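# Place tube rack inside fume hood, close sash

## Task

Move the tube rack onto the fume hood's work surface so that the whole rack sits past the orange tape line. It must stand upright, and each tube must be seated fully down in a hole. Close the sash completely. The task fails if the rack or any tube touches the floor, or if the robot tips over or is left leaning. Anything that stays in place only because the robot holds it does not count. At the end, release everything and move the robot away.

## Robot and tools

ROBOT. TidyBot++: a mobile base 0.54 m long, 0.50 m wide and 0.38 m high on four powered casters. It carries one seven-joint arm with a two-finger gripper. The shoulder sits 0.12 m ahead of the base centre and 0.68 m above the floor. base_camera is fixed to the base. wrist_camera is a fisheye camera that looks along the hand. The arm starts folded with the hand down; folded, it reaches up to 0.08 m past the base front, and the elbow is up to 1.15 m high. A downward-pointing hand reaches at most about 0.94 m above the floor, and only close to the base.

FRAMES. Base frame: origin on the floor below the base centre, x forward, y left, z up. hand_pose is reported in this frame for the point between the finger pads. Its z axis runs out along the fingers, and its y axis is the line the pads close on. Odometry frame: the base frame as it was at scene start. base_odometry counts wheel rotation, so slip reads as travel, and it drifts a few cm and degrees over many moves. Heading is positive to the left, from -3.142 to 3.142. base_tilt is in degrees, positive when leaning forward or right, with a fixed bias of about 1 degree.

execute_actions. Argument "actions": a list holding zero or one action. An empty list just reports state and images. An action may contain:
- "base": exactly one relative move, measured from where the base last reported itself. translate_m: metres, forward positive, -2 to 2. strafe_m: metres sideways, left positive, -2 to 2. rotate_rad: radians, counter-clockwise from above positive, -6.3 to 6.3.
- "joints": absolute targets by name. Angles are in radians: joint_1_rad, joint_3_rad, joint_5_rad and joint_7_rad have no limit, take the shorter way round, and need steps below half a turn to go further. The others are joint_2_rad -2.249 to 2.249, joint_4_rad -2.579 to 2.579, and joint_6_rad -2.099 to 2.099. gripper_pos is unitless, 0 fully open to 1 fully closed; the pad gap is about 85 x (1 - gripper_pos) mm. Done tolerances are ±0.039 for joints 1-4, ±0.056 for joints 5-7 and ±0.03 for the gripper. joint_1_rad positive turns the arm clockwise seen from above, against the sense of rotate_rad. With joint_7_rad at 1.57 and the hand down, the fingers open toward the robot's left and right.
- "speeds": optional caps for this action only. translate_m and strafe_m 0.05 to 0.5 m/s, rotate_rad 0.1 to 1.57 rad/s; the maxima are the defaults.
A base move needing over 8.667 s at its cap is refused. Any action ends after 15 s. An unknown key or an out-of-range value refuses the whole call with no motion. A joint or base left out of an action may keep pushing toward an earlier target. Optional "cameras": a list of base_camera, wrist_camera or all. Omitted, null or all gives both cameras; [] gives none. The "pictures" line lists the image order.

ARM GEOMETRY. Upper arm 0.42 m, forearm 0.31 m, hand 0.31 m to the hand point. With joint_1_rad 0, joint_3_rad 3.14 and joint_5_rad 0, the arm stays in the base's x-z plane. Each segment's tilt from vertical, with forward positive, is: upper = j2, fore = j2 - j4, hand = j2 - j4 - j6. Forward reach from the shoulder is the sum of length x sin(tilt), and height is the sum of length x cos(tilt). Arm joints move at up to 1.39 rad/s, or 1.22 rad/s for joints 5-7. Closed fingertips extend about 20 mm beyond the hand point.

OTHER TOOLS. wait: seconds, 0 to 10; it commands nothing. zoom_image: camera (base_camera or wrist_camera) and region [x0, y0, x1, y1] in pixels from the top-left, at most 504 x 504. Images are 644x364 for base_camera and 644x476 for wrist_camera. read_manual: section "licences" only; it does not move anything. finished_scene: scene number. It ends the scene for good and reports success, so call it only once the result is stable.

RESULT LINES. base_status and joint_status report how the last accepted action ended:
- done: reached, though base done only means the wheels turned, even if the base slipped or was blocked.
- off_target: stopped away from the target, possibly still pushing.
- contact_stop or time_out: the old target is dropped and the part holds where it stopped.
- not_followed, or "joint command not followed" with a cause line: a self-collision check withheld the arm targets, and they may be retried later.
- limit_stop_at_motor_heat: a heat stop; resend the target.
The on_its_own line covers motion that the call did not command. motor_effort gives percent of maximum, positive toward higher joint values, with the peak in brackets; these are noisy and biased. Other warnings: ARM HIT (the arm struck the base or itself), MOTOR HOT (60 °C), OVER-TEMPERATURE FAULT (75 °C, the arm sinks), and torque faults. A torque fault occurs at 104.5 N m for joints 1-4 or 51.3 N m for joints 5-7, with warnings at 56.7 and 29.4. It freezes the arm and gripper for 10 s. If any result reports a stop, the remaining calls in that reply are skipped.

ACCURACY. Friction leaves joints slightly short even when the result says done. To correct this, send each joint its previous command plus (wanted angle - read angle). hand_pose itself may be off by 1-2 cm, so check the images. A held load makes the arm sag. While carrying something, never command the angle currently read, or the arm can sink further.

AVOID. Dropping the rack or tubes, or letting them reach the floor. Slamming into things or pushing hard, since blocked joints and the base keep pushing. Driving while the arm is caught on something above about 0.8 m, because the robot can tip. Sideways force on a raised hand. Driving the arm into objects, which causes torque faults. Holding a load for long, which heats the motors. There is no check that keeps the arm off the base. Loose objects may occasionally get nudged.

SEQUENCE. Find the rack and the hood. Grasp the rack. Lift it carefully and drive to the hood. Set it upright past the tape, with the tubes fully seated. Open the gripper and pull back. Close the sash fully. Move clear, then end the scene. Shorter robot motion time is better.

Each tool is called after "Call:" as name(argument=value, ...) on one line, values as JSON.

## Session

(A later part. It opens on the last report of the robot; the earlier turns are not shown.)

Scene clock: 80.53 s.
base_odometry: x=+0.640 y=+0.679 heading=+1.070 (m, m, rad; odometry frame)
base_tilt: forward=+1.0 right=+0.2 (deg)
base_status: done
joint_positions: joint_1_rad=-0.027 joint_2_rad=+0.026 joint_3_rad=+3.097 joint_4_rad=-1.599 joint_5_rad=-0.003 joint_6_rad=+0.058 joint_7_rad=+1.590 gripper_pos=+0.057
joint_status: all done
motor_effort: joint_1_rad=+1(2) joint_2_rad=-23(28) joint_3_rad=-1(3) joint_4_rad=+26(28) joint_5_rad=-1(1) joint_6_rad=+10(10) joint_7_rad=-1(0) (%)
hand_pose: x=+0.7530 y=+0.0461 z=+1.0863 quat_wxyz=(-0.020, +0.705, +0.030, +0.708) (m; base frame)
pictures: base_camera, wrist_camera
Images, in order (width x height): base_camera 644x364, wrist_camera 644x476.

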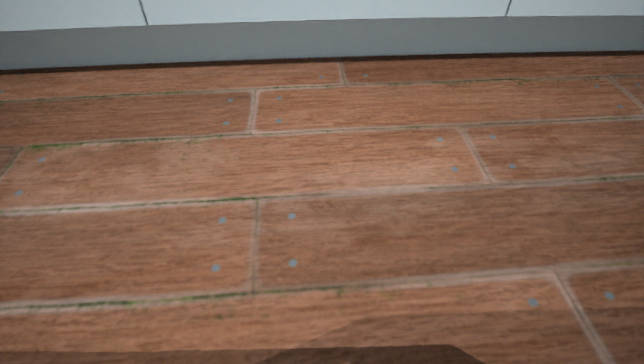

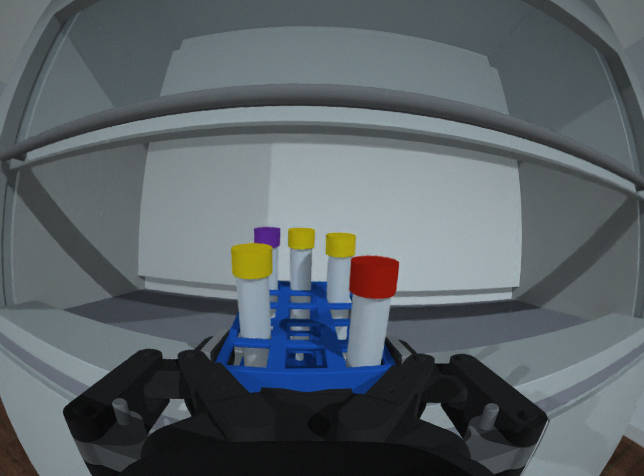

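Call:
execute_actions(actions=[{"base":{"translate_m":0.33},"speeds":{"translate_m":0.15}}])

Scene clock: 83.83 s.
base_odometry: x=+0.799 y=+0.968 heading=+1.069 (m, m, rad; odometry frame)
base_tilt: forward=+1.0 right=+0.2 (deg)
base_status: done
joint_positions: joint_1_rad=-0.027 joint_2_rad=+0.019 joint_3_rad=+3.097 joint_4_rad=-1.599 joint_5_rad=-0.003 joint_6_rad=+0.057 joint_7_rad=+1.590 gripper_pos=+0.057
joint_status: not commanded
motor_effort: joint_1_rad=+0(2) joint_2_rad=-23(27) joint_3_rad=-1(2) joint_4_rad=+26(27) joint_5_rad=+0(1) joint_6_rad=+10(11) joint_7_rad=-1(1) (%)
hand_pose: x=+0.7499 y=+0.0460 z=+1.0908 quat_wxyz=(-0.020, +0.703, +0.031, +0.710) (m; base frame)
pictures: base_camera, wrist_camera
Images, in order (width x height): base_camera 644x364, wrist_camera 644x476.

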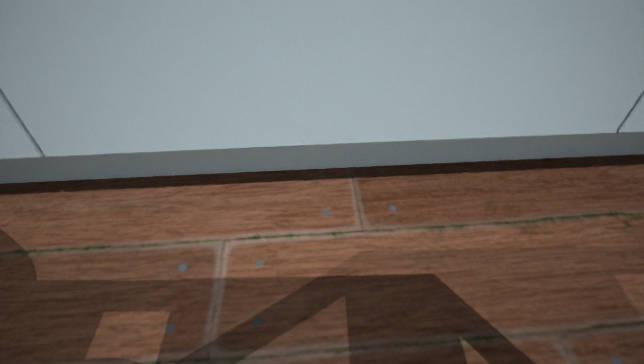

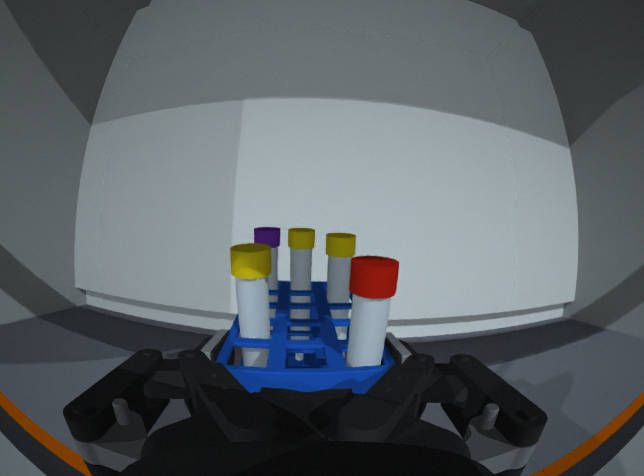

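Call:
execute_actions(actions=[{"base":{"translate_m":0.08},"speeds":{"translate_m":0.1},"joints":{"joint_4_rad":-1.78,"joint_6_rad":0.23}}])

Scene clock: 86.00 s.
base_odometry: x=+0.837 y=+1.038 heading=+1.069 (m, m, rad; odometry frame)
base_tilt: forward=+1.0 right=+0.2 (deg)
base_status: done
joint_positions: joint_1_rad=-0.027 joint_2_rad=+0.014 joint_3_rad=+3.097 joint_4_rad=-1.777 joint_5_rad=-0.003 joint_6_rad=+0.187 joint_7_rad=+1.590 gripper_pos=+0.057
joint_status: all done
motor_effort: joint_1_rad=+0(2) joint_2_rad=-25(27) joint_3_rad=-1(2) joint_4_rad=+26(28) joint_5_rad=-1(2) joint_6_rad=+10(12) joint_7_rad=-1(1) (%)
hand_pose: x=+0.7405 y=+0.0453 z=+1.0235 quat_wxyz=(-0.019, +0.718, +0.031, +0.695) (m; base frame)
pictures: base_camera, wrist_camera
Images, in order (width x height): base_camera 644x364, wrist_camera 644x476.

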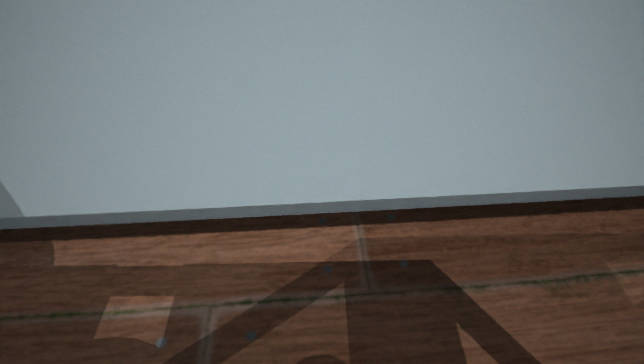

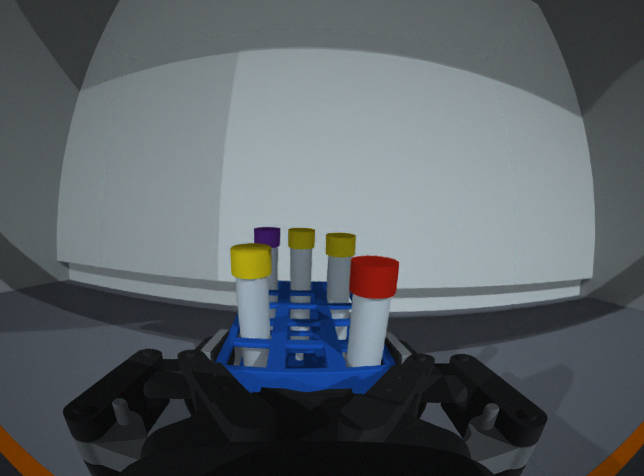

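Call:
execute_actions(actions=[{"joints":{"joint_4_rad":-1.88,"joint_6_rad":0.24}}], cameras=["wrist_camera"])

Scene clock: 87.70 s.
base_odometry: x=+0.837 y=+1.038 heading=+1.069 (m, m, rad; odometry frame)
base_tilt: forward=+1.0 right=+0.2 (deg)
base_status: not commanded
joint_positions: joint_1_rad=-0.027 joint_2_rad=+0.007 joint_3_rad=+3.098 joint_4_rad=-1.841 joint_5_rad=-0.003 joint_6_rad=+0.216 joint_7_rad=+1.590 gripper_pos=+0.057
joint_status: all done
motor_effort: joint_1_rad=+0(1) joint_2_rad=-18(23) joint_3_rad=-1(3) joint_4_rad=+19(25) joint_5_rad=-1(1) joint_6_rad=+7(11) joint_7_rad=-1(1) (%)
hand_pose: x=+0.7327 y=+0.0447 z=+0.9978 quat_wxyz=(-0.019, +0.727, +0.032, +0.685) (m; base frame)
pictures: wrist_camera
Images, in order (width x height): wrist_camera 644x476.

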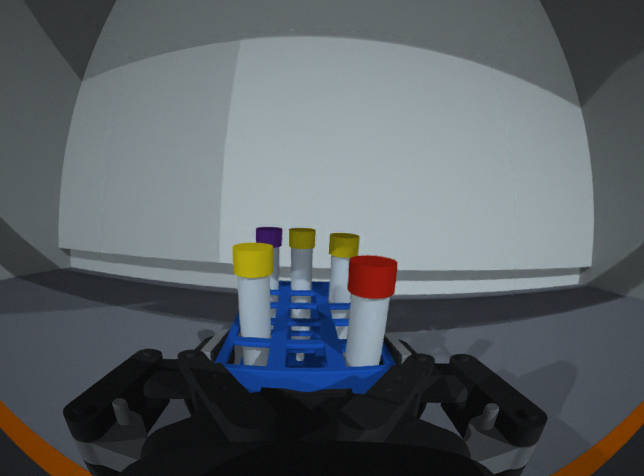

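Touching. Release, back off, inspect.

Call:
execute_actions(actions=[{"joints":{"gripper_pos":0,"joint_4_rad":-1.84}}], cameras=[])

Call:
execute_actions(actions=[{"base":{"translate_m":-0.2},"speeds":{"translate_m":0.1}}], cameras=["wrist_camera"])

Call:
zoom_image(camera="wrist_camera", region=[230,190,390,340])

Scene clock: 90.07 s.
base_odometry: x=+0.837 y=+1.038 heading=+1.069 (m, m, rad; odometry frame)
base_tilt: forward=+1.0 right=+0.3 (deg)
base_status: not commanded
joint_positions: joint_1_rad=-0.027 joint_2_rad=+0.007 joint_3_rad=+3.098 joint_4_rad=-1.841 joint_5_rad=-0.003 joint_6_rad=+0.216 joint_7_rad=+1.590 gripper_pos=+0.000
joint_status: all done
motor_effort: joint_1_rad=+1(1) joint_2_rad=-20(22) joint_3_rad=-1(1) joint_4_rad=+24(25) joint_5_rad=-1(1) joint_6_rad=+9(10) joint_7_rad=-1(1) (%)
hand_pose: x=+0.7328 y=+0.0447 z=+0.9981 quat_wxyz=(-0.019, +0.727, +0.032, +0.685) (m; base frame)
pictures: none
No camera images: the call's "cameras" was empty. Leave "cameras" out to get every camera's image.

Scene clock: 92.63 s.
base_odometry: x=+0.741 y=+0.863 heading=+1.069 (m, m, rad; odometry frame)
base_tilt: forward=+1.0 right=+0.2 (deg)
base_status: done
joint_positions: joint_1_rad=-0.027 joint_2_rad=+0.005 joint_3_rad=+3.098 joint_4_rad=-1.839 joint_5_rad=-0.003 joint_6_rad=+0.217 joint_7_rad=+1.590 gripper_pos=+0.000
joint_status: not commanded
motor_effort: joint_1_rad=+1(0) joint_2_rad=-22(23) joint_3_rad=-1(2) joint_4_rad=+24(25) joint_5_rad=-1(1) joint_6_rad=+10(10) joint_7_rad=-1(1) (%)
hand_pose: x=+0.7324 y=+0.0447 z=+1.0005 quat_wxyz=(-0.019, +0.726, +0.032, +0.687) (m; base frame)
pictures: wrist_camera
Images, in order (width x height): wrist_camera 644x476.

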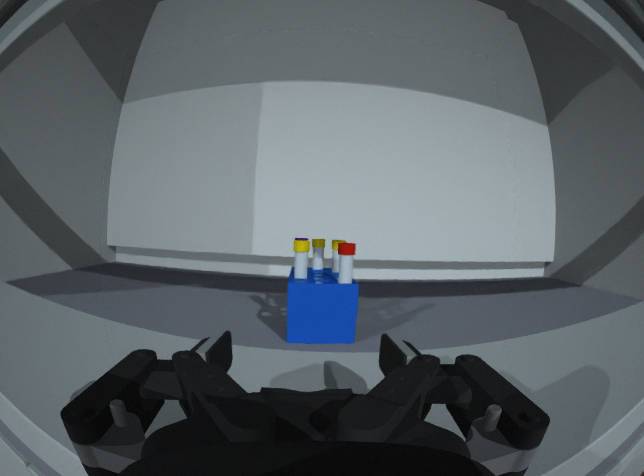

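Region (230, 190, 390, 340) of wrist_camera's 644x476 image, scaled by 3.150; it fills the top 472 rows of this view, and the rest is white.

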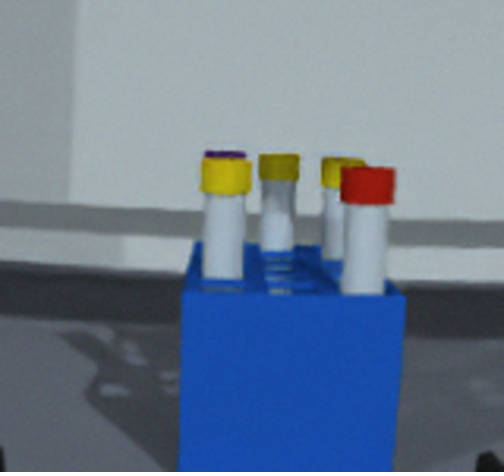

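Call:
execute_actions(actions=[{"base":{"translate_m":-0.3},"joints":{"joint_2_rad":0.0,"joint_4_rad":-1.2,"joint_6_rad":-0.37,"joint_7_rad":0.0}}])

Scene clock: 95.50 s.
base_odometry: x=+0.597 y=+0.600 heading=+1.069 (m, m, rad; odometry frame)
base_tilt: forward=+1.0 right=+0.3 (deg)
base_status: done
joint_positions: joint_1_rad=-0.027 joint_2_rad=+0.001 joint_3_rad=+3.098 joint_4_rad=-1.213 joint_5_rad=-0.003 joint_6_rad=-0.333 joint_7_rad=+0.033 gripper_pos=+0.000
joint_status: all done
motor_effort: joint_1_rad=+0(3) joint_2_rad=-21(24) joint_3_rad=-1(3) joint_4_rad=+24(25) joint_5_rad=+0(0) joint_6_rad=+9(8) joint_7_rad=-1(1) (%)
hand_pose: x=+0.7229 y=+0.0445 z=+1.2199 quat_wxyz=(-0.516, +0.519, -0.468, +0.495) (m; base frame)
pictures: base_camera, wrist_camera
Images, in order (width x height): base_camera 644x364, wrist_camera 644x476.

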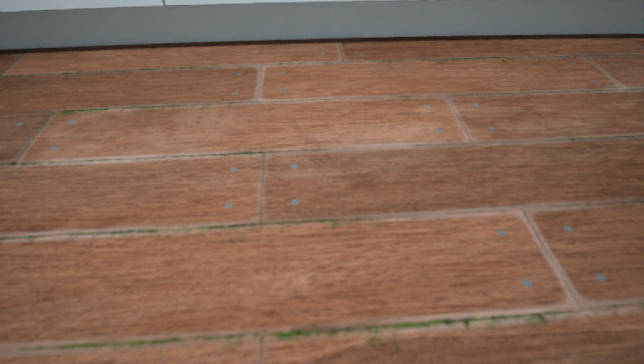

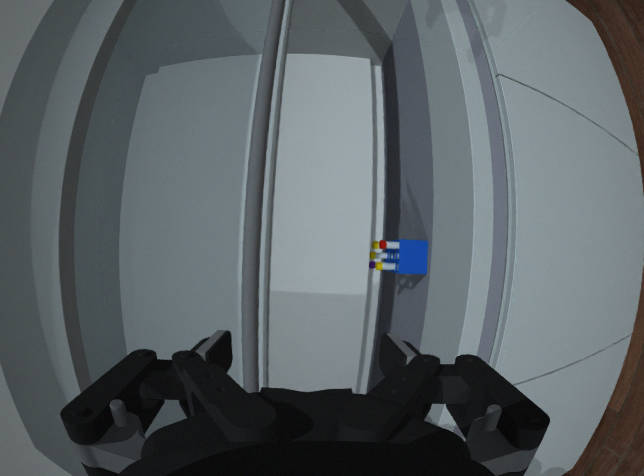

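Call:
execute_actions(actions=[{"base":{"translate_m":0.15},"joints":{"joint_2_rad":0.1,"joint_4_rad":-0.78,"joint_6_rad":-0.7}}], cameras=["wrist_camera"])

Scene clock: 98.13 s.
base_odometry: x=+0.670 y=+0.731 heading=+1.069 (m, m, rad; odometry frame)
base_tilt: forward=+1.0 right=+0.2 (deg)
base_status: done
joint_positions: joint_1_rad=-0.027 joint_2_rad=+0.088 joint_3_rad=+3.098 joint_4_rad=-0.796 joint_5_rad=-0.003 joint_6_rad=-0.664 joint_7_rad=+0.033 gripper_pos=+0.000
joint_status: all done
motor_effort: joint_1_rad=+0(2) joint_2_rad=-22(23) joint_3_rad=-1(2) joint_4_rad=+21(25) joint_5_rad=+0(0) joint_6_rad=+10(9) joint_7_rad=-1(0) (%)
hand_pose: x=+0.7082 y=+0.0412 z=+1.3078 quat_wxyz=(-0.517, +0.518, -0.469, +0.494) (m; base frame)
pictures: wrist_camera
Images, in order (width x height): wrist_camera 644x476.

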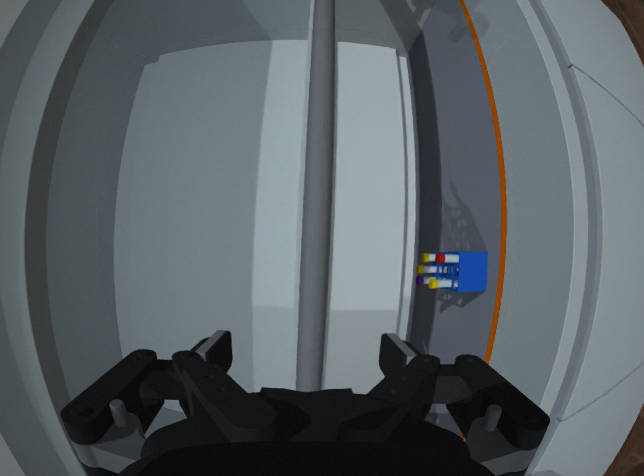

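Call:
execute_actions(actions=[{"base":{"translate_m":0.1},"speeds":{"translate_m":0.1}}], cameras=["wrist_camera"])

Scene clock: 100.20 s.
base_odometry: x=+0.718 y=+0.819 heading=+1.068 (m, m, rad; odometry frame)
base_tilt: forward=+1.0 right=+0.2 (deg)
base_status: done
joint_positions: joint_1_rad=-0.027 joint_2_rad=+0.094 joint_3_rad=+3.098 joint_4_rad=-0.793 joint_5_rad=-0.003 joint_6_rad=-0.665 joint_7_rad=+0.033 gripper_pos=+0.000
joint_status: not commanded
motor_effort: joint_1_rad=+0(1) joint_2_rad=-21(25) joint_3_rad=-1(2) joint_4_rad=+21(22) joint_5_rad=+0(1) joint_6_rad=+9(10) joint_7_rad=-1(0) (%)
hand_pose: x=+0.7117 y=+0.0413 z=+1.3050 quat_wxyz=(-0.516, +0.519, -0.470, +0.493) (m; base frame)
pictures: wrist_camera
Images, in order (width x height): wrist_camera 644x476.

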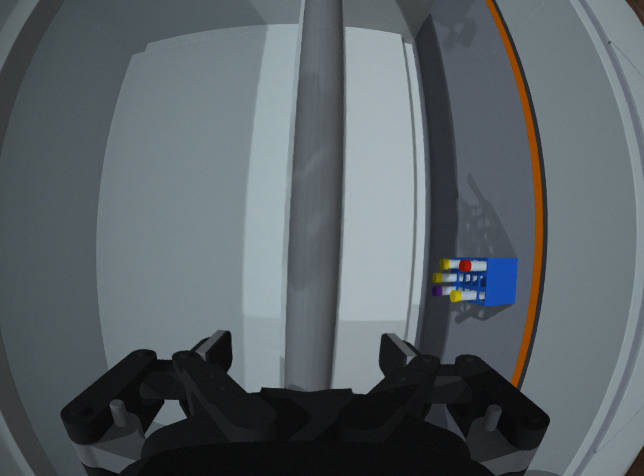

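Call:
execute_actions(actions=[{"base":{"translate_m":0.02},"speeds":{"translate_m":0.05}}], cameras=[])

Call:
execute_actions(actions=[{"joints":{"joint_2_rad":0.05,"joint_4_rad":-1.1,"joint_6_rad":-0.45}}], cameras=[])

Call:
execute_actions(actions=[{"joints":{"joint_2_rad":0.0,"joint_4_rad":-1.45,"joint_6_rad":-0.15}}], cameras=["wrist_camera"])

Call:
execute_actions(actions=[{"joints":{"joint_2_rad":0.0,"joint_4_rad":-1.8,"joint_6_rad":0.2}}], cameras=["wrist_camera"])

Scene clock: 102.50 s.
base_odometry: x=+0.728 y=+0.837 heading=+1.068 (m, m, rad; odometry frame)
base_tilt: forward=+1.0 right=+0.2 (deg)
base_status: done
joint_positions: joint_1_rad=-0.027 joint_2_rad=+0.095 joint_3_rad=+3.098 joint_4_rad=-0.793 joint_5_rad=-0.003 joint_6_rad=-0.665 joint_7_rad=+0.033 gripper_pos=+0.000
joint_status: not commanded
motor_effort: joint_1_rad=-1(2) joint_2_rad=-23(26) joint_3_rad=-1(2) joint_4_rad=+21(22) joint_5_rad=-1(0) joint_6_rad=+9(9) joint_7_rad=-1(0) (%)
hand_pose: x=+0.7119 y=+0.0413 z=+1.3049 quat_wxyz=(-0.516, +0.519, -0.470, +0.493) (m; base frame)
pictures: none
No camera images: the call's "cameras" was empty. Leave "cameras" out to get every camera's image.

Scene clock: 103.90 s.
base_odometry: x=+0.728 y=+0.837 heading=+1.068 (m, m, rad; odometry frame)
base_tilt: forward=+1.0 right=+0.2 (deg)
base_status: not commanded
joint_positions: joint_1_rad=-0.027 joint_2_rad=+0.038 joint_3_rad=+3.098 joint_4_rad=-1.030 joint_5_rad=-0.003 joint_6_rad=-0.437 joint_7_rad=+0.033 gripper_pos=+0.000
joint_status: joint_4_rad off_target (ended at -1.030, target -1.100); the others done
motor_effort: joint_1_rad=-1(1) joint_2_rad=-14(23) joint_3_rad=-2(3) joint_4_rad=+13(21) joint_5_rad=+0(1) joint_6_rad=+2(11) joint_7_rad=+0(0) (%)
hand_pose: x=+0.7188 y=+0.0433 z=+1.2745 quat_wxyz=(-0.527, +0.507, -0.458, +0.505) (m; base frame)
pictures: none
No camera images: the call's "cameras" was empty. Leave "cameras" out to get every camera's image.

Scene clock: 105.37 s.
base_odometry: x=+0.728 y=+0.837 heading=+1.068 (m, m, rad; odometry frame)
base_tilt: forward=+1.0 right=+0.3 (deg)
base_status: not commanded
joint_positions: joint_1_rad=-0.027 joint_2_rad=-0.070 joint_3_rad=+3.098 joint_4_rad=-1.322 joint_5_rad=-0.003 joint_6_rad=-0.087 joint_7_rad=+0.033 gripper_pos=+0.000
joint_status: joint_2_rad off_target (ended at -0.070, target +0.000); joint_4_rad off_target (ended at -1.322, target -1.450); joint_6_rad off_target (ended at -0.087, target -0.150)
motor_effort: joint_1_rad=+0(1) joint_2_rad=+0(13) joint_3_rad=-1(3) joint_4_rad=+3(12) joint_5_rad=+0(1) joint_6_rad=-6(5) joint_7_rad=+0(0) (%)
hand_pose: x=+0.6889 y=+0.0437 z=+1.2713 quat_wxyz=(-0.565, +0.462, -0.415, +0.544) (m; base frame)
pictures: wrist_camera
Images, in order (width x height): wrist_camera 644x476.

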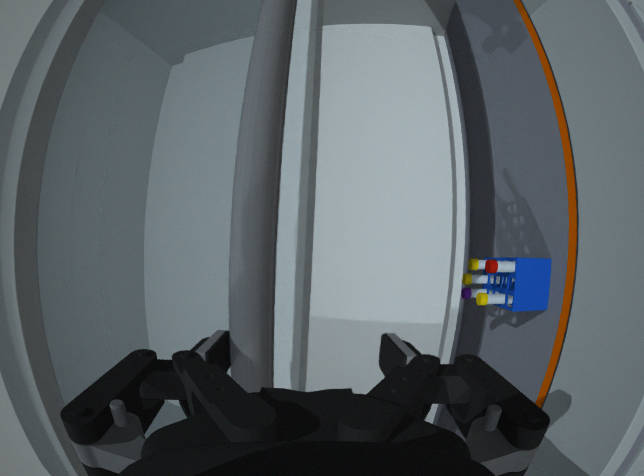

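Scene clock: 106.83 s.
base_odometry: x=+0.728 y=+0.837 heading=+1.068 (m, m, rad; odometry frame)
base_tilt: forward=+1.0 right=+0.2 (deg)
base_status: not commanded
joint_positions: joint_1_rad=-0.027 joint_2_rad=-0.006 joint_3_rad=+3.098 joint_4_rad=-1.762 joint_5_rad=-0.003 joint_6_rad=+0.185 joint_7_rad=+0.033 gripper_pos=+0.000
joint_status: all done
motor_effort: joint_1_rad=+0(2) joint_2_rad=-17(28) joint_3_rad=+0(1) joint_4_rad=+20(29) joint_5_rad=+0(1) joint_6_rad=+7(14) joint_7_rad=+0(1) (%)
hand_pose: x=+0.7344 y=+0.0451 z=+1.0445 quat_wxyz=(-0.510, +0.525, -0.474, +0.490) (m; base frame)
pictures: wrist_camera
Images, in order (width x height): wrist_camera 644x476.

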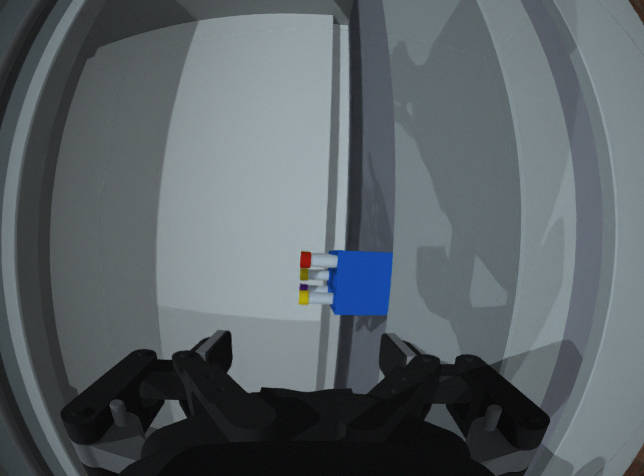

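Call:
execute_actions(actions=[{"base":{"translate_m":-0.12}}], cameras=[])

Call:
execute_actions(actions=[{"joints":{"joint_2_rad":0.1,"joint_4_rad":-0.8,"joint_6_rad":-0.7}}], cameras=[])

Call:
execute_actions(actions=[{"base":{"translate_m":0.15},"speeds":{"translate_m":0.08}}], cameras=["wrist_camera"])

Call:
execute_actions(actions=[{"joints":{"gripper_pos":1}}], cameras=["wrist_camera"])

Scene clock: 109.27 s.
base_odometry: x=+0.670 y=+0.731 heading=+1.068 (m, m, rad; odometry frame)
base_tilt: forward=+1.0 right=+0.2 (deg)
base_status: done
joint_positions: joint_1_rad=-0.027 joint_2_rad=-0.006 joint_3_rad=+3.098 joint_4_rad=-1.788 joint_5_rad=-0.003 joint_6_rad=+0.186 joint_7_rad=+0.033 gripper_pos=+0.000
joint_status: not commanded
motor_effort: joint_1_rad=+0(1) joint_2_rad=-20(24) joint_3_rad=-1(2) joint_4_rad=+24(26) joint_5_rad=-1(0) joint_6_rad=+9(9) joint_7_rad=-1(0) (%)
hand_pose: x=+0.7328 y=+0.0449 z=+1.0291 quat_wxyz=(-0.504, +0.531, -0.480, +0.484) (m; base frame)
pictures: none
No camera images: the call's "cameras" was empty. Leave "cameras" out to get every camera's image.

Scene clock: 111.80 s.
base_odometry: x=+0.670 y=+0.731 heading=+1.068 (m, m, rad; odometry frame)
base_tilt: forward=+1.0 right=+0.2 (deg)
base_status: not commanded
joint_positions: joint_1_rad=-0.027 joint_2_rad=+0.074 joint_3_rad=+3.098 joint_4_rad=-0.814 joint_5_rad=-0.003 joint_6_rad=-0.663 joint_7_rad=+0.033 gripper_pos=+0.000
joint_status: all done
motor_effort: joint_1_rad=+1(0) joint_2_rad=-21(23) joint_3_rad=-1(1) joint_4_rad=+21(26) joint_5_rad=+0(1) joint_6_rad=+9(10) joint_7_rad=-1(1) (%)
hand_pose: x=+0.7034 y=+0.0413 z=+1.3059 quat_wxyz=(-0.516, +0.519, -0.470, +0.493) (m; base frame)
pictures: none
No camera images: the call's "cameras" was empty. Leave "cameras" out to get every camera's image.

Scene clock: 114.13 s.
base_odometry: x=+0.743 y=+0.863 heading=+1.068 (m, m, rad; odometry frame)
base_tilt: forward=+1.0 right=+0.3 (deg)
base_status: done
joint_positions: joint_1_rad=-0.027 joint_2_rad=+0.069 joint_3_rad=+3.098 joint_4_rad=-0.811 joint_5_rad=-0.003 joint_6_rad=-0.678 joint_7_rad=+0.033 gripper_pos=+0.000
joint_status: not commanded
motor_effort: joint_1_rad=+0(2) joint_2_rad=-14(23) joint_3_rad=+0(2) joint_4_rad=+21(21) joint_5_rad=+0(0) joint_6_rad=+11(14) joint_7_rad=-1(0) (%)
hand_pose: x=+0.6995 y=+0.0411 z=+1.3060 quat_wxyz=(-0.514, +0.521, -0.471, +0.492) (m; base frame)
pictures: wrist_camera
Images, in order (width x height): wrist_camera 644x476.

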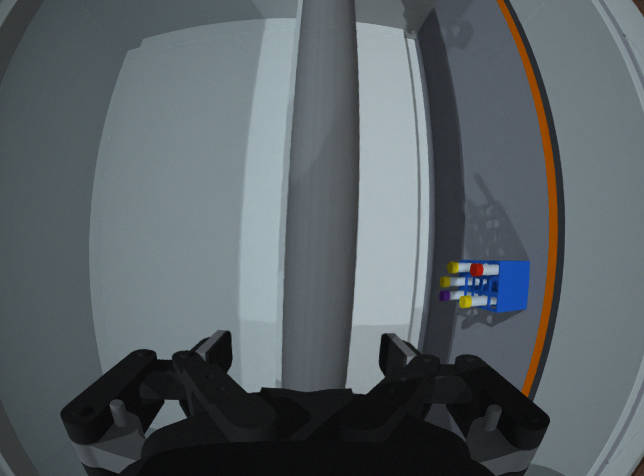

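Scene clock: 115.23 s.
base_odometry: x=+0.743 y=+0.862 heading=+1.068 (m, m, rad; odometry frame)
base_tilt: forward=+1.0 right=+0.2 (deg)
base_status: not commanded
joint_positions: joint_1_rad=-0.027 joint_2_rad=+0.051 joint_3_rad=+3.099 joint_4_rad=-0.813 joint_5_rad=-0.003 joint_6_rad=-0.717 joint_7_rad=+0.031 gripper_pos=+0.617
joint_status: gripper_pos off_target (ended at +0.617, target +1.000)
motor_effort: joint_1_rad=+0(2) joint_2_rad=-11(15) joint_3_rad=-1(3) joint_4_rad=+22(24) joint_5_rad=+0(2) joint_6_rad=+14(18) joint_7_rad=+1(1) (%)
hand_pose: x=+0.6888 y=+0.0406 z=+1.3033 quat_wxyz=(-0.509, +0.527, -0.477, +0.486) (m; base frame)
pictures: wrist_camera
Images, in order (width x height): wrist_camera 644x476.

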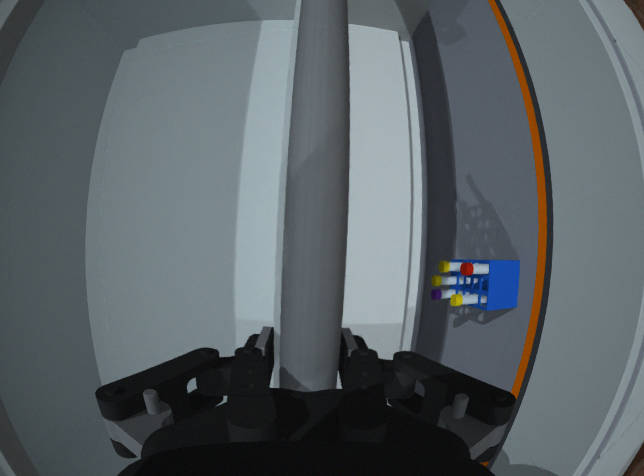

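Gripped. Pull down, keeping wrist x ≈0.39.

Call:
execute_actions(actions=[{"joints":{"joint_2_rad":0.0,"joint_4_rad":-1.2,"joint_6_rad":-0.4}}], cameras=[])

Call:
execute_actions(actions=[{"joints":{"joint_2_rad":-0.05,"joint_4_rad":-1.6,"joint_6_rad":-0.05}}], cameras=["wrist_camera"])

Scene clock: 117.60 s.
base_odometry: x=+0.743 y=+0.862 heading=+1.068 (m, m, rad; odometry frame)
base_tilt: forward=+1.0 right=+0.3 (deg)
base_status: not commanded
joint_positions: joint_1_rad=-0.027 joint_2_rad=-0.029 joint_3_rad=+3.103 joint_4_rad=-1.091 joint_5_rad=-0.003 joint_6_rad=-0.365 joint_7_rad=+0.024 gripper_pos=+0.617
joint_status: joint_4_rad off_target (ended at -1.091, target -1.200); the others done
motor_effort: joint_1_rad=-3(4) joint_2_rad=-8(10) joint_3_rad=-5(5) joint_4_rad=+4(23) joint_5_rad=+1(1) joint_6_rad=-2(15) joint_7_rad=+1(2) (%)
hand_pose: x=+0.6873 y=+0.0398 z=+1.3003 quat_wxyz=(-0.546, +0.483, -0.441, +0.523) (m; base frame)
pictures: none
No camera images: the call's "cameras" was empty. Leave "cameras" out to get every camera's image.

Scene clock: 119.27 s.
base_odometry: x=+0.743 y=+0.863 heading=+1.068 (m, m, rad; odometry frame)
base_tilt: forward=+1.0 right=+0.2 (deg)
base_status: not commanded
joint_positions: joint_1_rad=-0.027 joint_2_rad=-0.119 joint_3_rad=+3.107 joint_4_rad=-1.531 joint_5_rad=-0.003 joint_6_rad=-0.020 joint_7_rad=+0.009 gripper_pos=+0.622
joint_status: joint_2_rad off_target (ended at -0.119, target -0.050); joint_4_rad off_target (ended at -1.531, target -1.600); the others done
motor_effort: joint_1_rad=-5(4) joint_2_rad=+0(9) joint_3_rad=-5(6) joint_4_rad=+12(16) joint_5_rad=+0(4) joint_6_rad=+0(2) joint_7_rad=+0(4) (%)
hand_pose: x=+0.6859 y=+0.0382 z=+1.1925 quat_wxyz=(-0.547, +0.480, -0.447, +0.520) (m; base frame)
pictures: wrist_camera
Images, in order (width x height): wrist_camera 644x476.

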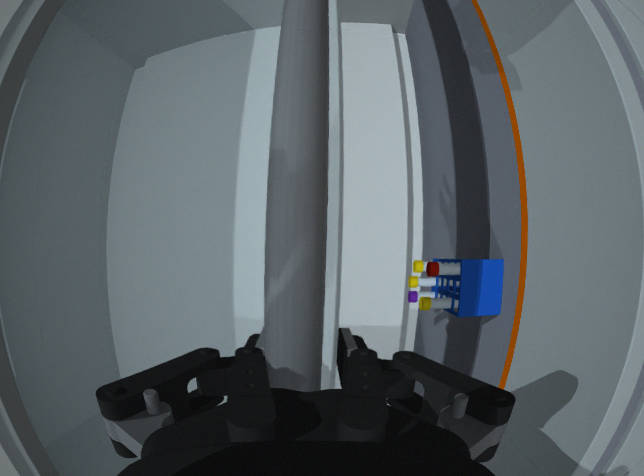

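Moving; continue.

Call:
execute_actions(actions=[{"joints":{"joint_2_rad":0.0,"joint_4_rad":-1.9,"joint_6_rad":0.2}}], cameras=[])

Call:
execute_actions(actions=[{"joints":{"joint_2_rad":0.1,"joint_4_rad":-2.15,"joint_6_rad":0.55}}])

Scene clock: 122.33 s.
base_odometry: x=+0.743 y=+0.863 heading=+1.068 (m, m, rad; odometry frame)
base_tilt: forward=+1.0 right=+0.3 (deg)
base_status: not commanded
joint_positions: joint_1_rad=-0.027 joint_2_rad=-0.125 joint_3_rad=+3.108 joint_4_rad=-1.811 joint_5_rad=-0.003 joint_6_rad=+0.253 joint_7_rad=+0.009 gripper_pos=+0.624
joint_status: joint_2_rad off_target (ended at -0.125, target +0.000); joint_4_rad off_target (ended at -1.811, target -1.900); the others done
motor_effort: joint_1_rad=-3(5) joint_2_rad=+3(11) joint_3_rad=-5(5) joint_4_rad=+10(13) joint_5_rad=+1(5) joint_6_rad=-5(4) joint_7_rad=+0(3) (%)
hand_pose: x=+0.6857 y=+0.0372 z=+1.1054 quat_wxyz=(-0.546, +0.481, -0.448, +0.520) (m; base frame)
pictures: none
No camera images: the call's "cameras" was empty. Leave "cameras" out to get every camera's image.

Scene clock: 124.13 s.
base_odometry: x=+0.743 y=+0.862 heading=+1.069 (m, m, rad; odometry frame)
base_tilt: forward=+1.0 right=+0.2 (deg)
base_status: not commanded
joint_positions: joint_1_rad=-0.027 joint_2_rad=-0.070 joint_3_rad=+3.108 joint_4_rad=-2.046 joint_5_rad=-0.003 joint_6_rad=+0.568 joint_7_rad=+0.009 gripper_pos=+0.660
joint_status: joint_2_rad off_target (ended at -0.070, target +0.100); joint_4_rad off_target (ended at -2.046, target -2.150); the others done
on_its_own: gripper_pos moved +0.036 toward your old target +1.000
motor_effort: joint_1_rad=-2(4) joint_2_rad=+14(20) joint_3_rad=-3(6) joint_4_rad=+0(9) joint_5_rad=+2(3) joint_6_rad=+5(12) joint_7_rad=+1(3) (%)
hand_pose: x=+0.6843 y=+0.0359 z=+1.0279 quat_wxyz=(-0.552, +0.473, -0.442, +0.525) (m; base frame)
pictures: base_camera, wrist_camera
Images, in order (width x height): base_camera 644x364, wrist_camera 644x476.

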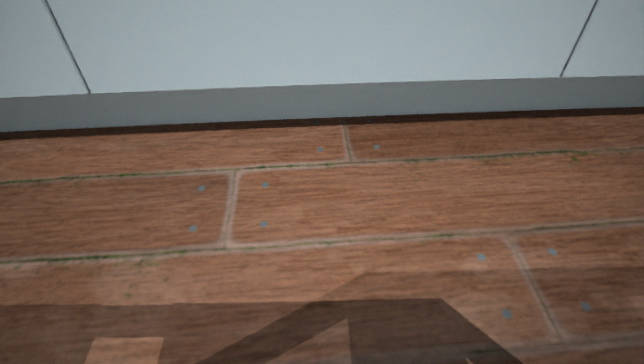

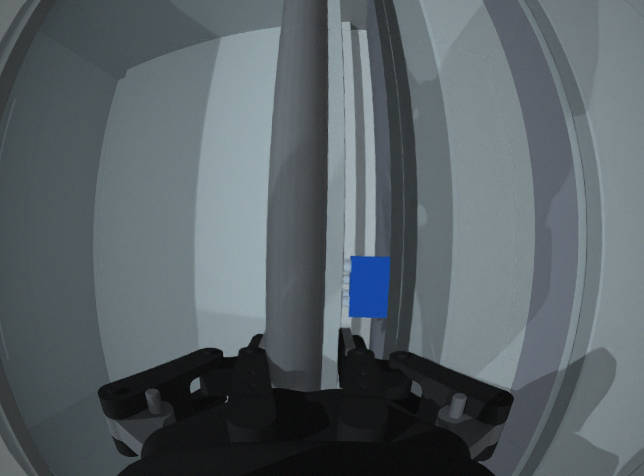

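Call:
execute_actions(actions=[{"joints":{"joint_2_rad":0.1,"joint_4_rad":-2.4,"joint_6_rad":0.75}}])

Scene clock: 125.97 s.
base_odometry: x=+0.743 y=+0.863 heading=+1.069 (m, m, rad; odometry frame)
base_tilt: forward=+1.0 right=+0.3 (deg)
base_status: not commanded
joint_positions: joint_1_rad=-0.027 joint_2_rad=-0.053 joint_3_rad=+3.108 joint_4_rad=-2.094 joint_5_rad=-0.003 joint_6_rad=+0.698 joint_7_rad=+0.009 gripper_pos=+0.660
joint_status: joint_2_rad off_target (ended at -0.053, target +0.100); joint_4_rad off_target (ended at -2.094, target -2.400); the others done
motor_effort: joint_1_rad=-3(2) joint_2_rad=+6(16) joint_3_rad=-4(5) joint_4_rad=-33(34) joint_5_rad=+2(3) joint_6_rad=+11(11) joint_7_rad=+1(2) (%)
hand_pose: x=+0.6786 y=+0.0353 z=+1.0301 quat_wxyz=(-0.568, +0.454, -0.425, +0.540) (m; base frame)
pictures: base_camera, wrist_camera
Images, in order (width x height): base_camera 644x364, wrist_camera 644x476.

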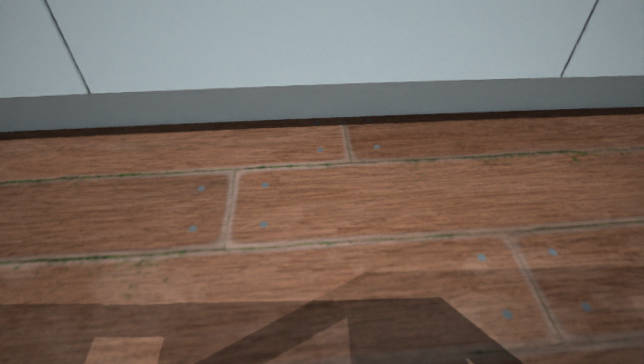

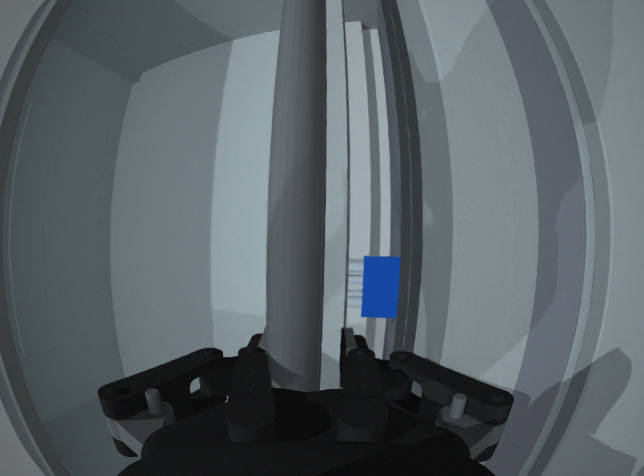

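Call:
execute_actions(actions=[{"joints":{"gripper_pos":0,"joint_2_rad":-0.05,"joint_4_rad":-2.05}}], cameras=[])

Call:
execute_actions(actions=[{"base":{"translate_m":-0.15}}], cameras=[])

Call:
execute_actions(actions=[{"joints":{"gripper_pos":1,"joint_2_rad":0.02,"joint_4_rad":-1.02,"joint_6_rad":-1.03,"joint_7_rad":1.57}}], cameras=[])

Call:
execute_actions(actions=[{"base":{"translate_m":0.16},"speeds":{"translate_m":0.08}}])

Scene clock: 129.63 s.
base_odometry: x=+0.743 y=+0.862 heading=+1.069 (m, m, rad; odometry frame)
base_tilt: forward=+1.0 right=+0.3 (deg)
base_status: not commanded
joint_positions: joint_1_rad=-0.027 joint_2_rad=-0.071 joint_3_rad=+3.105 joint_4_rad=-2.120 joint_5_rad=-0.003 joint_6_rad=+0.775 joint_7_rad=+0.009 gripper_pos=+0.000
joint_status: joint_4_rad off_target (ended at -2.120, target -2.050); the others done
motor_effort: joint_1_rad=+0(3) joint_2_rad=-8(10) joint_3_rad=+1(4) joint_4_rad=+32(34) joint_5_rad=+0(2) joint_6_rad=+10(14) joint_7_rad=+0(1) (%)
hand_pose: x=+0.6641 y=+0.0367 z=+1.0479 quat_wxyz=(-0.583, +0.435, -0.405, +0.553) (m; base frame)
pictures: none
No camera images: the call's "cameras" was empty. Leave "cameras" out to get every camera's image.

Scene clock: 131.10 s.
base_odometry: x=+0.670 y=+0.731 heading=+1.070 (m, m, rad; odometry frame)
base_tilt: forward=+1.0 right=+0.2 (deg)
base_status: done
joint_positions: joint_1_rad=-0.027 joint_2_rad=-0.045 joint_3_rad=+3.104 joint_4_rad=-2.055 joint_5_rad=-0.003 joint_6_rad=+0.775 joint_7_rad=+0.009 gripper_pos=+0.000
joint_status: not commanded
on_its_own: joint_4_rad moved +0.065 to your old target -2.050
motor_effort: joint_1_rad=+1(1) joint_2_rad=-17(21) joint_3_rad=-1(2) joint_4_rad=+23(31) joint_5_rad=+0(0) joint_6_rad=+8(11) joint_7_rad=-1(1) (%)
hand_pose: x=+0.6768 y=+0.0374 z=+1.0711 quat_wxyz=(-0.592, +0.424, -0.395, +0.561) (m; base frame)
pictures: none
No camera images: the call's "cameras" was empty. Leave "cameras" out to get every camera's image.

Scene clock: 133.83 s.
base_odometry: x=+0.670 y=+0.731 heading=+1.070 (m, m, rad; odometry frame)
base_tilt: forward=+1.0 right=+0.3 (deg)
base_status: not commanded
joint_positions: joint_1_rad=-0.027 joint_2_rad=-0.006 joint_3_rad=+3.104 joint_4_rad=-1.034 joint_5_rad=-0.003 joint_6_rad=-0.996 joint_7_rad=+1.534 gripper_pos=+0.999
joint_status: all done
motor_effort: joint_1_rad=-1(0) joint_2_rad=-19(21) joint_3_rad=-1(1) joint_4_rad=+22(24) joint_5_rad=-1(0) joint_6_rad=+9(9) joint_7_rad=-1(0) (%)
hand_pose: x=+0.6639 y=+0.0373 z=+1.1285 quat_wxyz=(-0.028, +0.848, +0.012, +0.529) (m; base frame)
pictures: none
No camera images: the call's "cameras" was empty. Leave "cameras" out to get every camera's image.

Scene clock: 136.30 s.
base_odometry: x=+0.747 y=+0.871 heading=+1.071 (m, m, rad; odometry frame)
base_tilt: forward=+1.0 right=+0.2 (deg)
base_status: done
joint_positions: joint_1_rad=-0.027 joint_2_rad=+0.006 joint_3_rad=+3.104 joint_4_rad=-1.033 joint_5_rad=-0.003 joint_6_rad=-0.996 joint_7_rad=+1.534 gripper_pos=+0.999
joint_status: not commanded
motor_effort: joint_1_rad=+0(1) joint_2_rad=-19(22) joint_3_rad=-1(1) joint_4_rad=+22(23) joint_5_rad=-1(1) joint_6_rad=+8(9) joint_7_rad=-1(1) (%)
hand_pose: x=+0.6693 y=+0.0375 z=+1.1222 quat_wxyz=(-0.028, +0.851, +0.012, +0.524) (m; base frame)
pictures: base_camera, wrist_camera
Images, in order (width x height): base_camera 644x364, wrist_camera 644x476.

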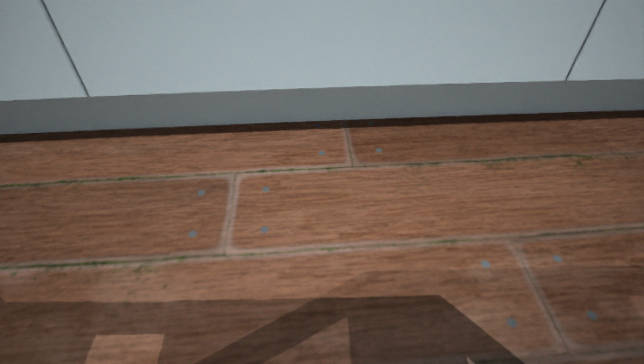

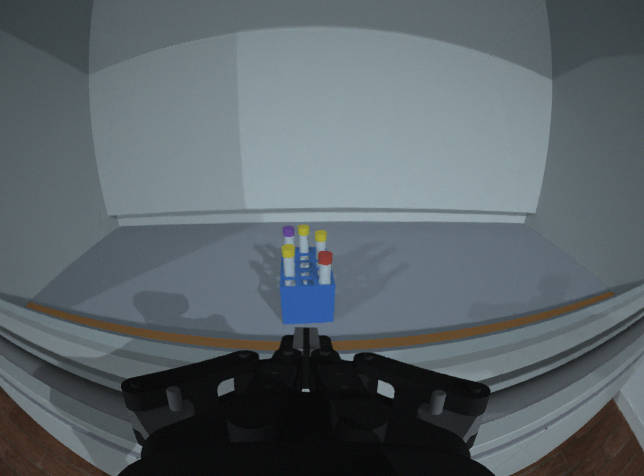

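Call:
execute_actions(actions=[{"base":{"translate_m":0.02},"speeds":{"translate_m":0.05}}], cameras=[])

Call:
execute_actions(actions=[{"joints":{"joint_2_rad":-0.02,"joint_4_rad":-1.55,"joint_6_rad":-0.6}}])

Scene clock: 137.87 s.
base_odometry: x=+0.757 y=+0.889 heading=+1.072 (m, m, rad; odometry frame)
base_tilt: forward=+1.0 right=+0.2 (deg)
base_status: done
joint_positions: joint_1_rad=-0.027 joint_2_rad=-0.007 joint_3_rad=+3.104 joint_4_rad=-1.031 joint_5_rad=-0.003 joint_6_rad=-1.025 joint_7_rad=+1.534 gripper_pos=+0.999
joint_status: not commanded
motor_effort: joint_1_rad=+1(2) joint_2_rad=-13(21) joint_3_rad=+0(1) joint_4_rad=+23(25) joint_5_rad=+0(1) joint_6_rad=+13(13) joint_7_rad=+0(1) (%)
hand_pose: x=+0.6594 y=+0.0375 z=+1.1225 quat_wxyz=(-0.028, +0.854, +0.012, +0.519) (m; base frame)
pictures: none
No camera images: the call's "cameras" was empty. Leave "cameras" out to get every camera's image.

Scene clock: 139.60 s.
base_odometry: x=+0.757 y=+0.889 heading=+1.072 (m, m, rad; odometry frame)
base_tilt: forward=+1.0 right=+0.2 (deg)
base_status: not commanded
joint_positions: joint_1_rad=-0.027 joint_2_rad=-0.133 joint_3_rad=+3.104 joint_4_rad=-1.445 joint_5_rad=-0.003 joint_6_rad=-0.585 joint_7_rad=+1.534 gripper_pos=+0.999
joint_status: joint_2_rad off_target (ended at -0.133, target -0.020); joint_4_rad off_target (ended at -1.445, target -1.550); the others done
motor_effort: joint_1_rad=-2(3) joint_2_rad=+9(12) joint_3_rad=-4(4) joint_4_rad=+7(24) joint_5_rad=-3(2) joint_6_rad=+1(13) joint_7_rad=-1(1) (%)
hand_pose: x=+0.6604 y=+0.0390 z=+1.0794 quat_wxyz=(-0.029, +0.812, +0.012, +0.582) (m; base frame)
pictures: base_camera, wrist_camera
Images, in order (width x height): base_camera 644x364, wrist_camera 644x476.

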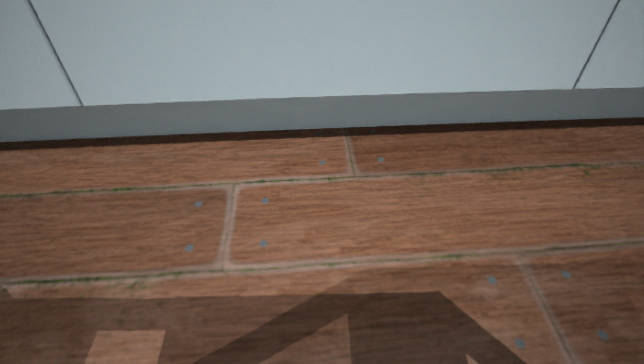

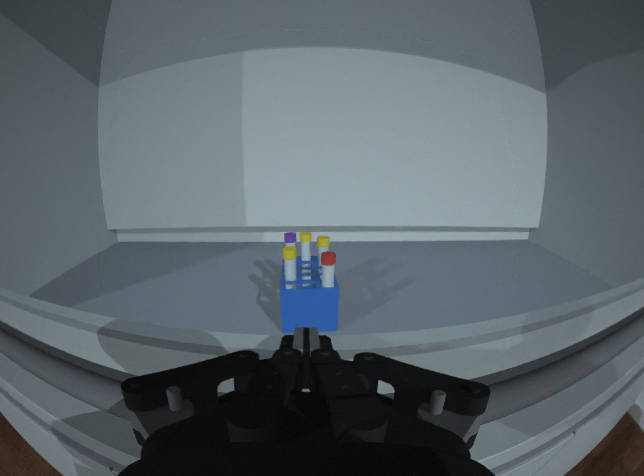

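Pressing on the bar; continue.

Call:
execute_actions(actions=[{"joints":{"joint_2_rad":-0.05,"joint_4_rad":-1.9,"joint_6_rad":-0.45}}])

Scene clock: 142.70 s.
base_odometry: x=+0.757 y=+0.889 heading=+1.072 (m, m, rad; odometry frame)
base_tilt: forward=+0.9 right=+0.2 (deg)
base_status: not commanded
joint_positions: joint_1_rad=-0.027 joint_2_rad=-0.186 joint_3_rad=+3.105 joint_4_rad=-1.750 joint_5_rad=-0.003 joint_6_rad=-0.306 joint_7_rad=+1.534 gripper_pos=+0.999
joint_status: joint_2_rad off_target (ended at -0.186, target -0.050); joint_4_rad off_target (ended at -1.750, target -1.900); joint_6_rad off_target (ended at -0.306, target -0.450)
motor_effort: joint_1_rad=+2(3) joint_2_rad=+10(20) joint_3_rad=+1(5) joint_4_rad=-1(18) joint_5_rad=+0(3) joint_6_rad=-8(23) joint_7_rad=-1(1) (%)
hand_pose: x=+0.6512 y=+0.0375 z=+1.0059 quat_wxyz=(-0.028, +0.804, +0.012, +0.593) (m; base frame)
pictures: base_camera, wrist_camera
Images, in order (width x height): base_camera 644x364, wrist_camera 644x476.

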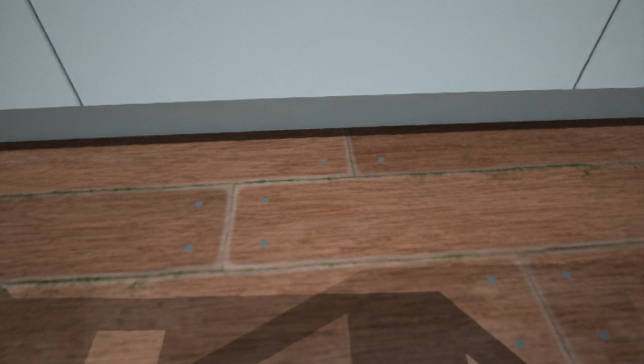

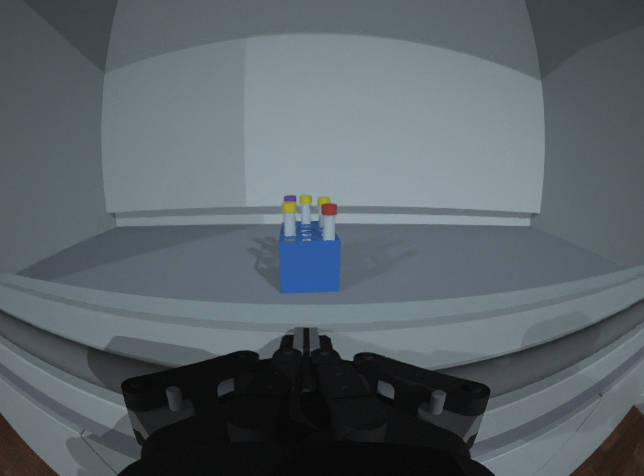

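Dropped 7 cm; likely shut. One more push, then retreat and check.

Call:
execute_actions(actions=[{"joints":{"joint_2_rad":-0.05,"joint_4_rad":-2.05,"joint_6_rad":-0.45}}], cameras=[])

Call:
execute_actions(actions=[{"joints":{"joint_2_rad":-0.2,"joint_4_rad":-1.6,"joint_6_rad":-0.2},"base":{"translate_m":-0.5}}], cameras=["wrist_camera"])

Scene clock: 144.37 s.
base_odometry: x=+0.757 y=+0.889 heading=+1.072 (m, m, rad; odometry frame)
base_tilt: forward=+1.0 right=+0.2 (deg)
base_status: not commanded
joint_positions: joint_1_rad=-0.027 joint_2_rad=-0.192 joint_3_rad=+3.105 joint_4_rad=-1.778 joint_5_rad=-0.003 joint_6_rad=-0.264 joint_7_rad=+1.534 gripper_pos=+0.999
joint_status: joint_2_rad off_target (ended at -0.192, target -0.050); joint_4_rad off_target (ended at -1.778, target -2.050); joint_6_rad off_target (ended at -0.264, target -0.450)
motor_effort: joint_1_rad=+0(3) joint_2_rad=+16(17) joint_3_rad=-1(1) joint_4_rad=-24(24) joint_5_rad=-1(1) joint_6_rad=-24(24) joint_7_rad=-1(1) (%)
hand_pose: x=+0.6507 y=+0.0375 z=+1.0043 quat_wxyz=(-0.028, +0.798, +0.012, +0.601) (m; base frame)
pictures: none
No camera images: the call's "cameras" was empty. Leave "cameras" out to get every camera's image.

Scene clock: 146.87 s.
base_odometry: x=+0.518 y=+0.449 heading=+1.073 (m, m, rad; odometry frame)
base_tilt: forward=+0.9 right=+0.3 (deg)
base_status: done
joint_positions: joint_1_rad=-0.027 joint_2_rad=-0.200 joint_3_rad=+3.104 joint_4_rad=-1.605 joint_5_rad=-0.003 joint_6_rad=-0.231 joint_7_rad=+1.534 gripper_pos=+0.999
joint_status: all done
motor_effort: joint_1_rad=-1(3) joint_2_rad=-12(25) joint_3_rad=+0(4) joint_4_rad=+24(34) joint_5_rad=-1(2) joint_6_rad=+9(26) joint_7_rad=-1(2) (%)
hand_pose: x=+0.6542 y=+0.0390 z=+1.1256 quat_wxyz=(-0.033, +0.730, +0.012, +0.683) (m; base frame)
pictures: wrist_camera
Images, in order (width x height): wrist_camera 644x476.

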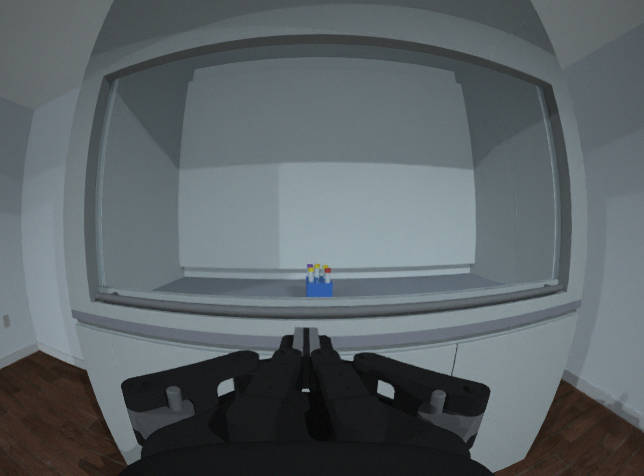

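Call:
finished_scene(scene=1)

The scene is finished: the task was done.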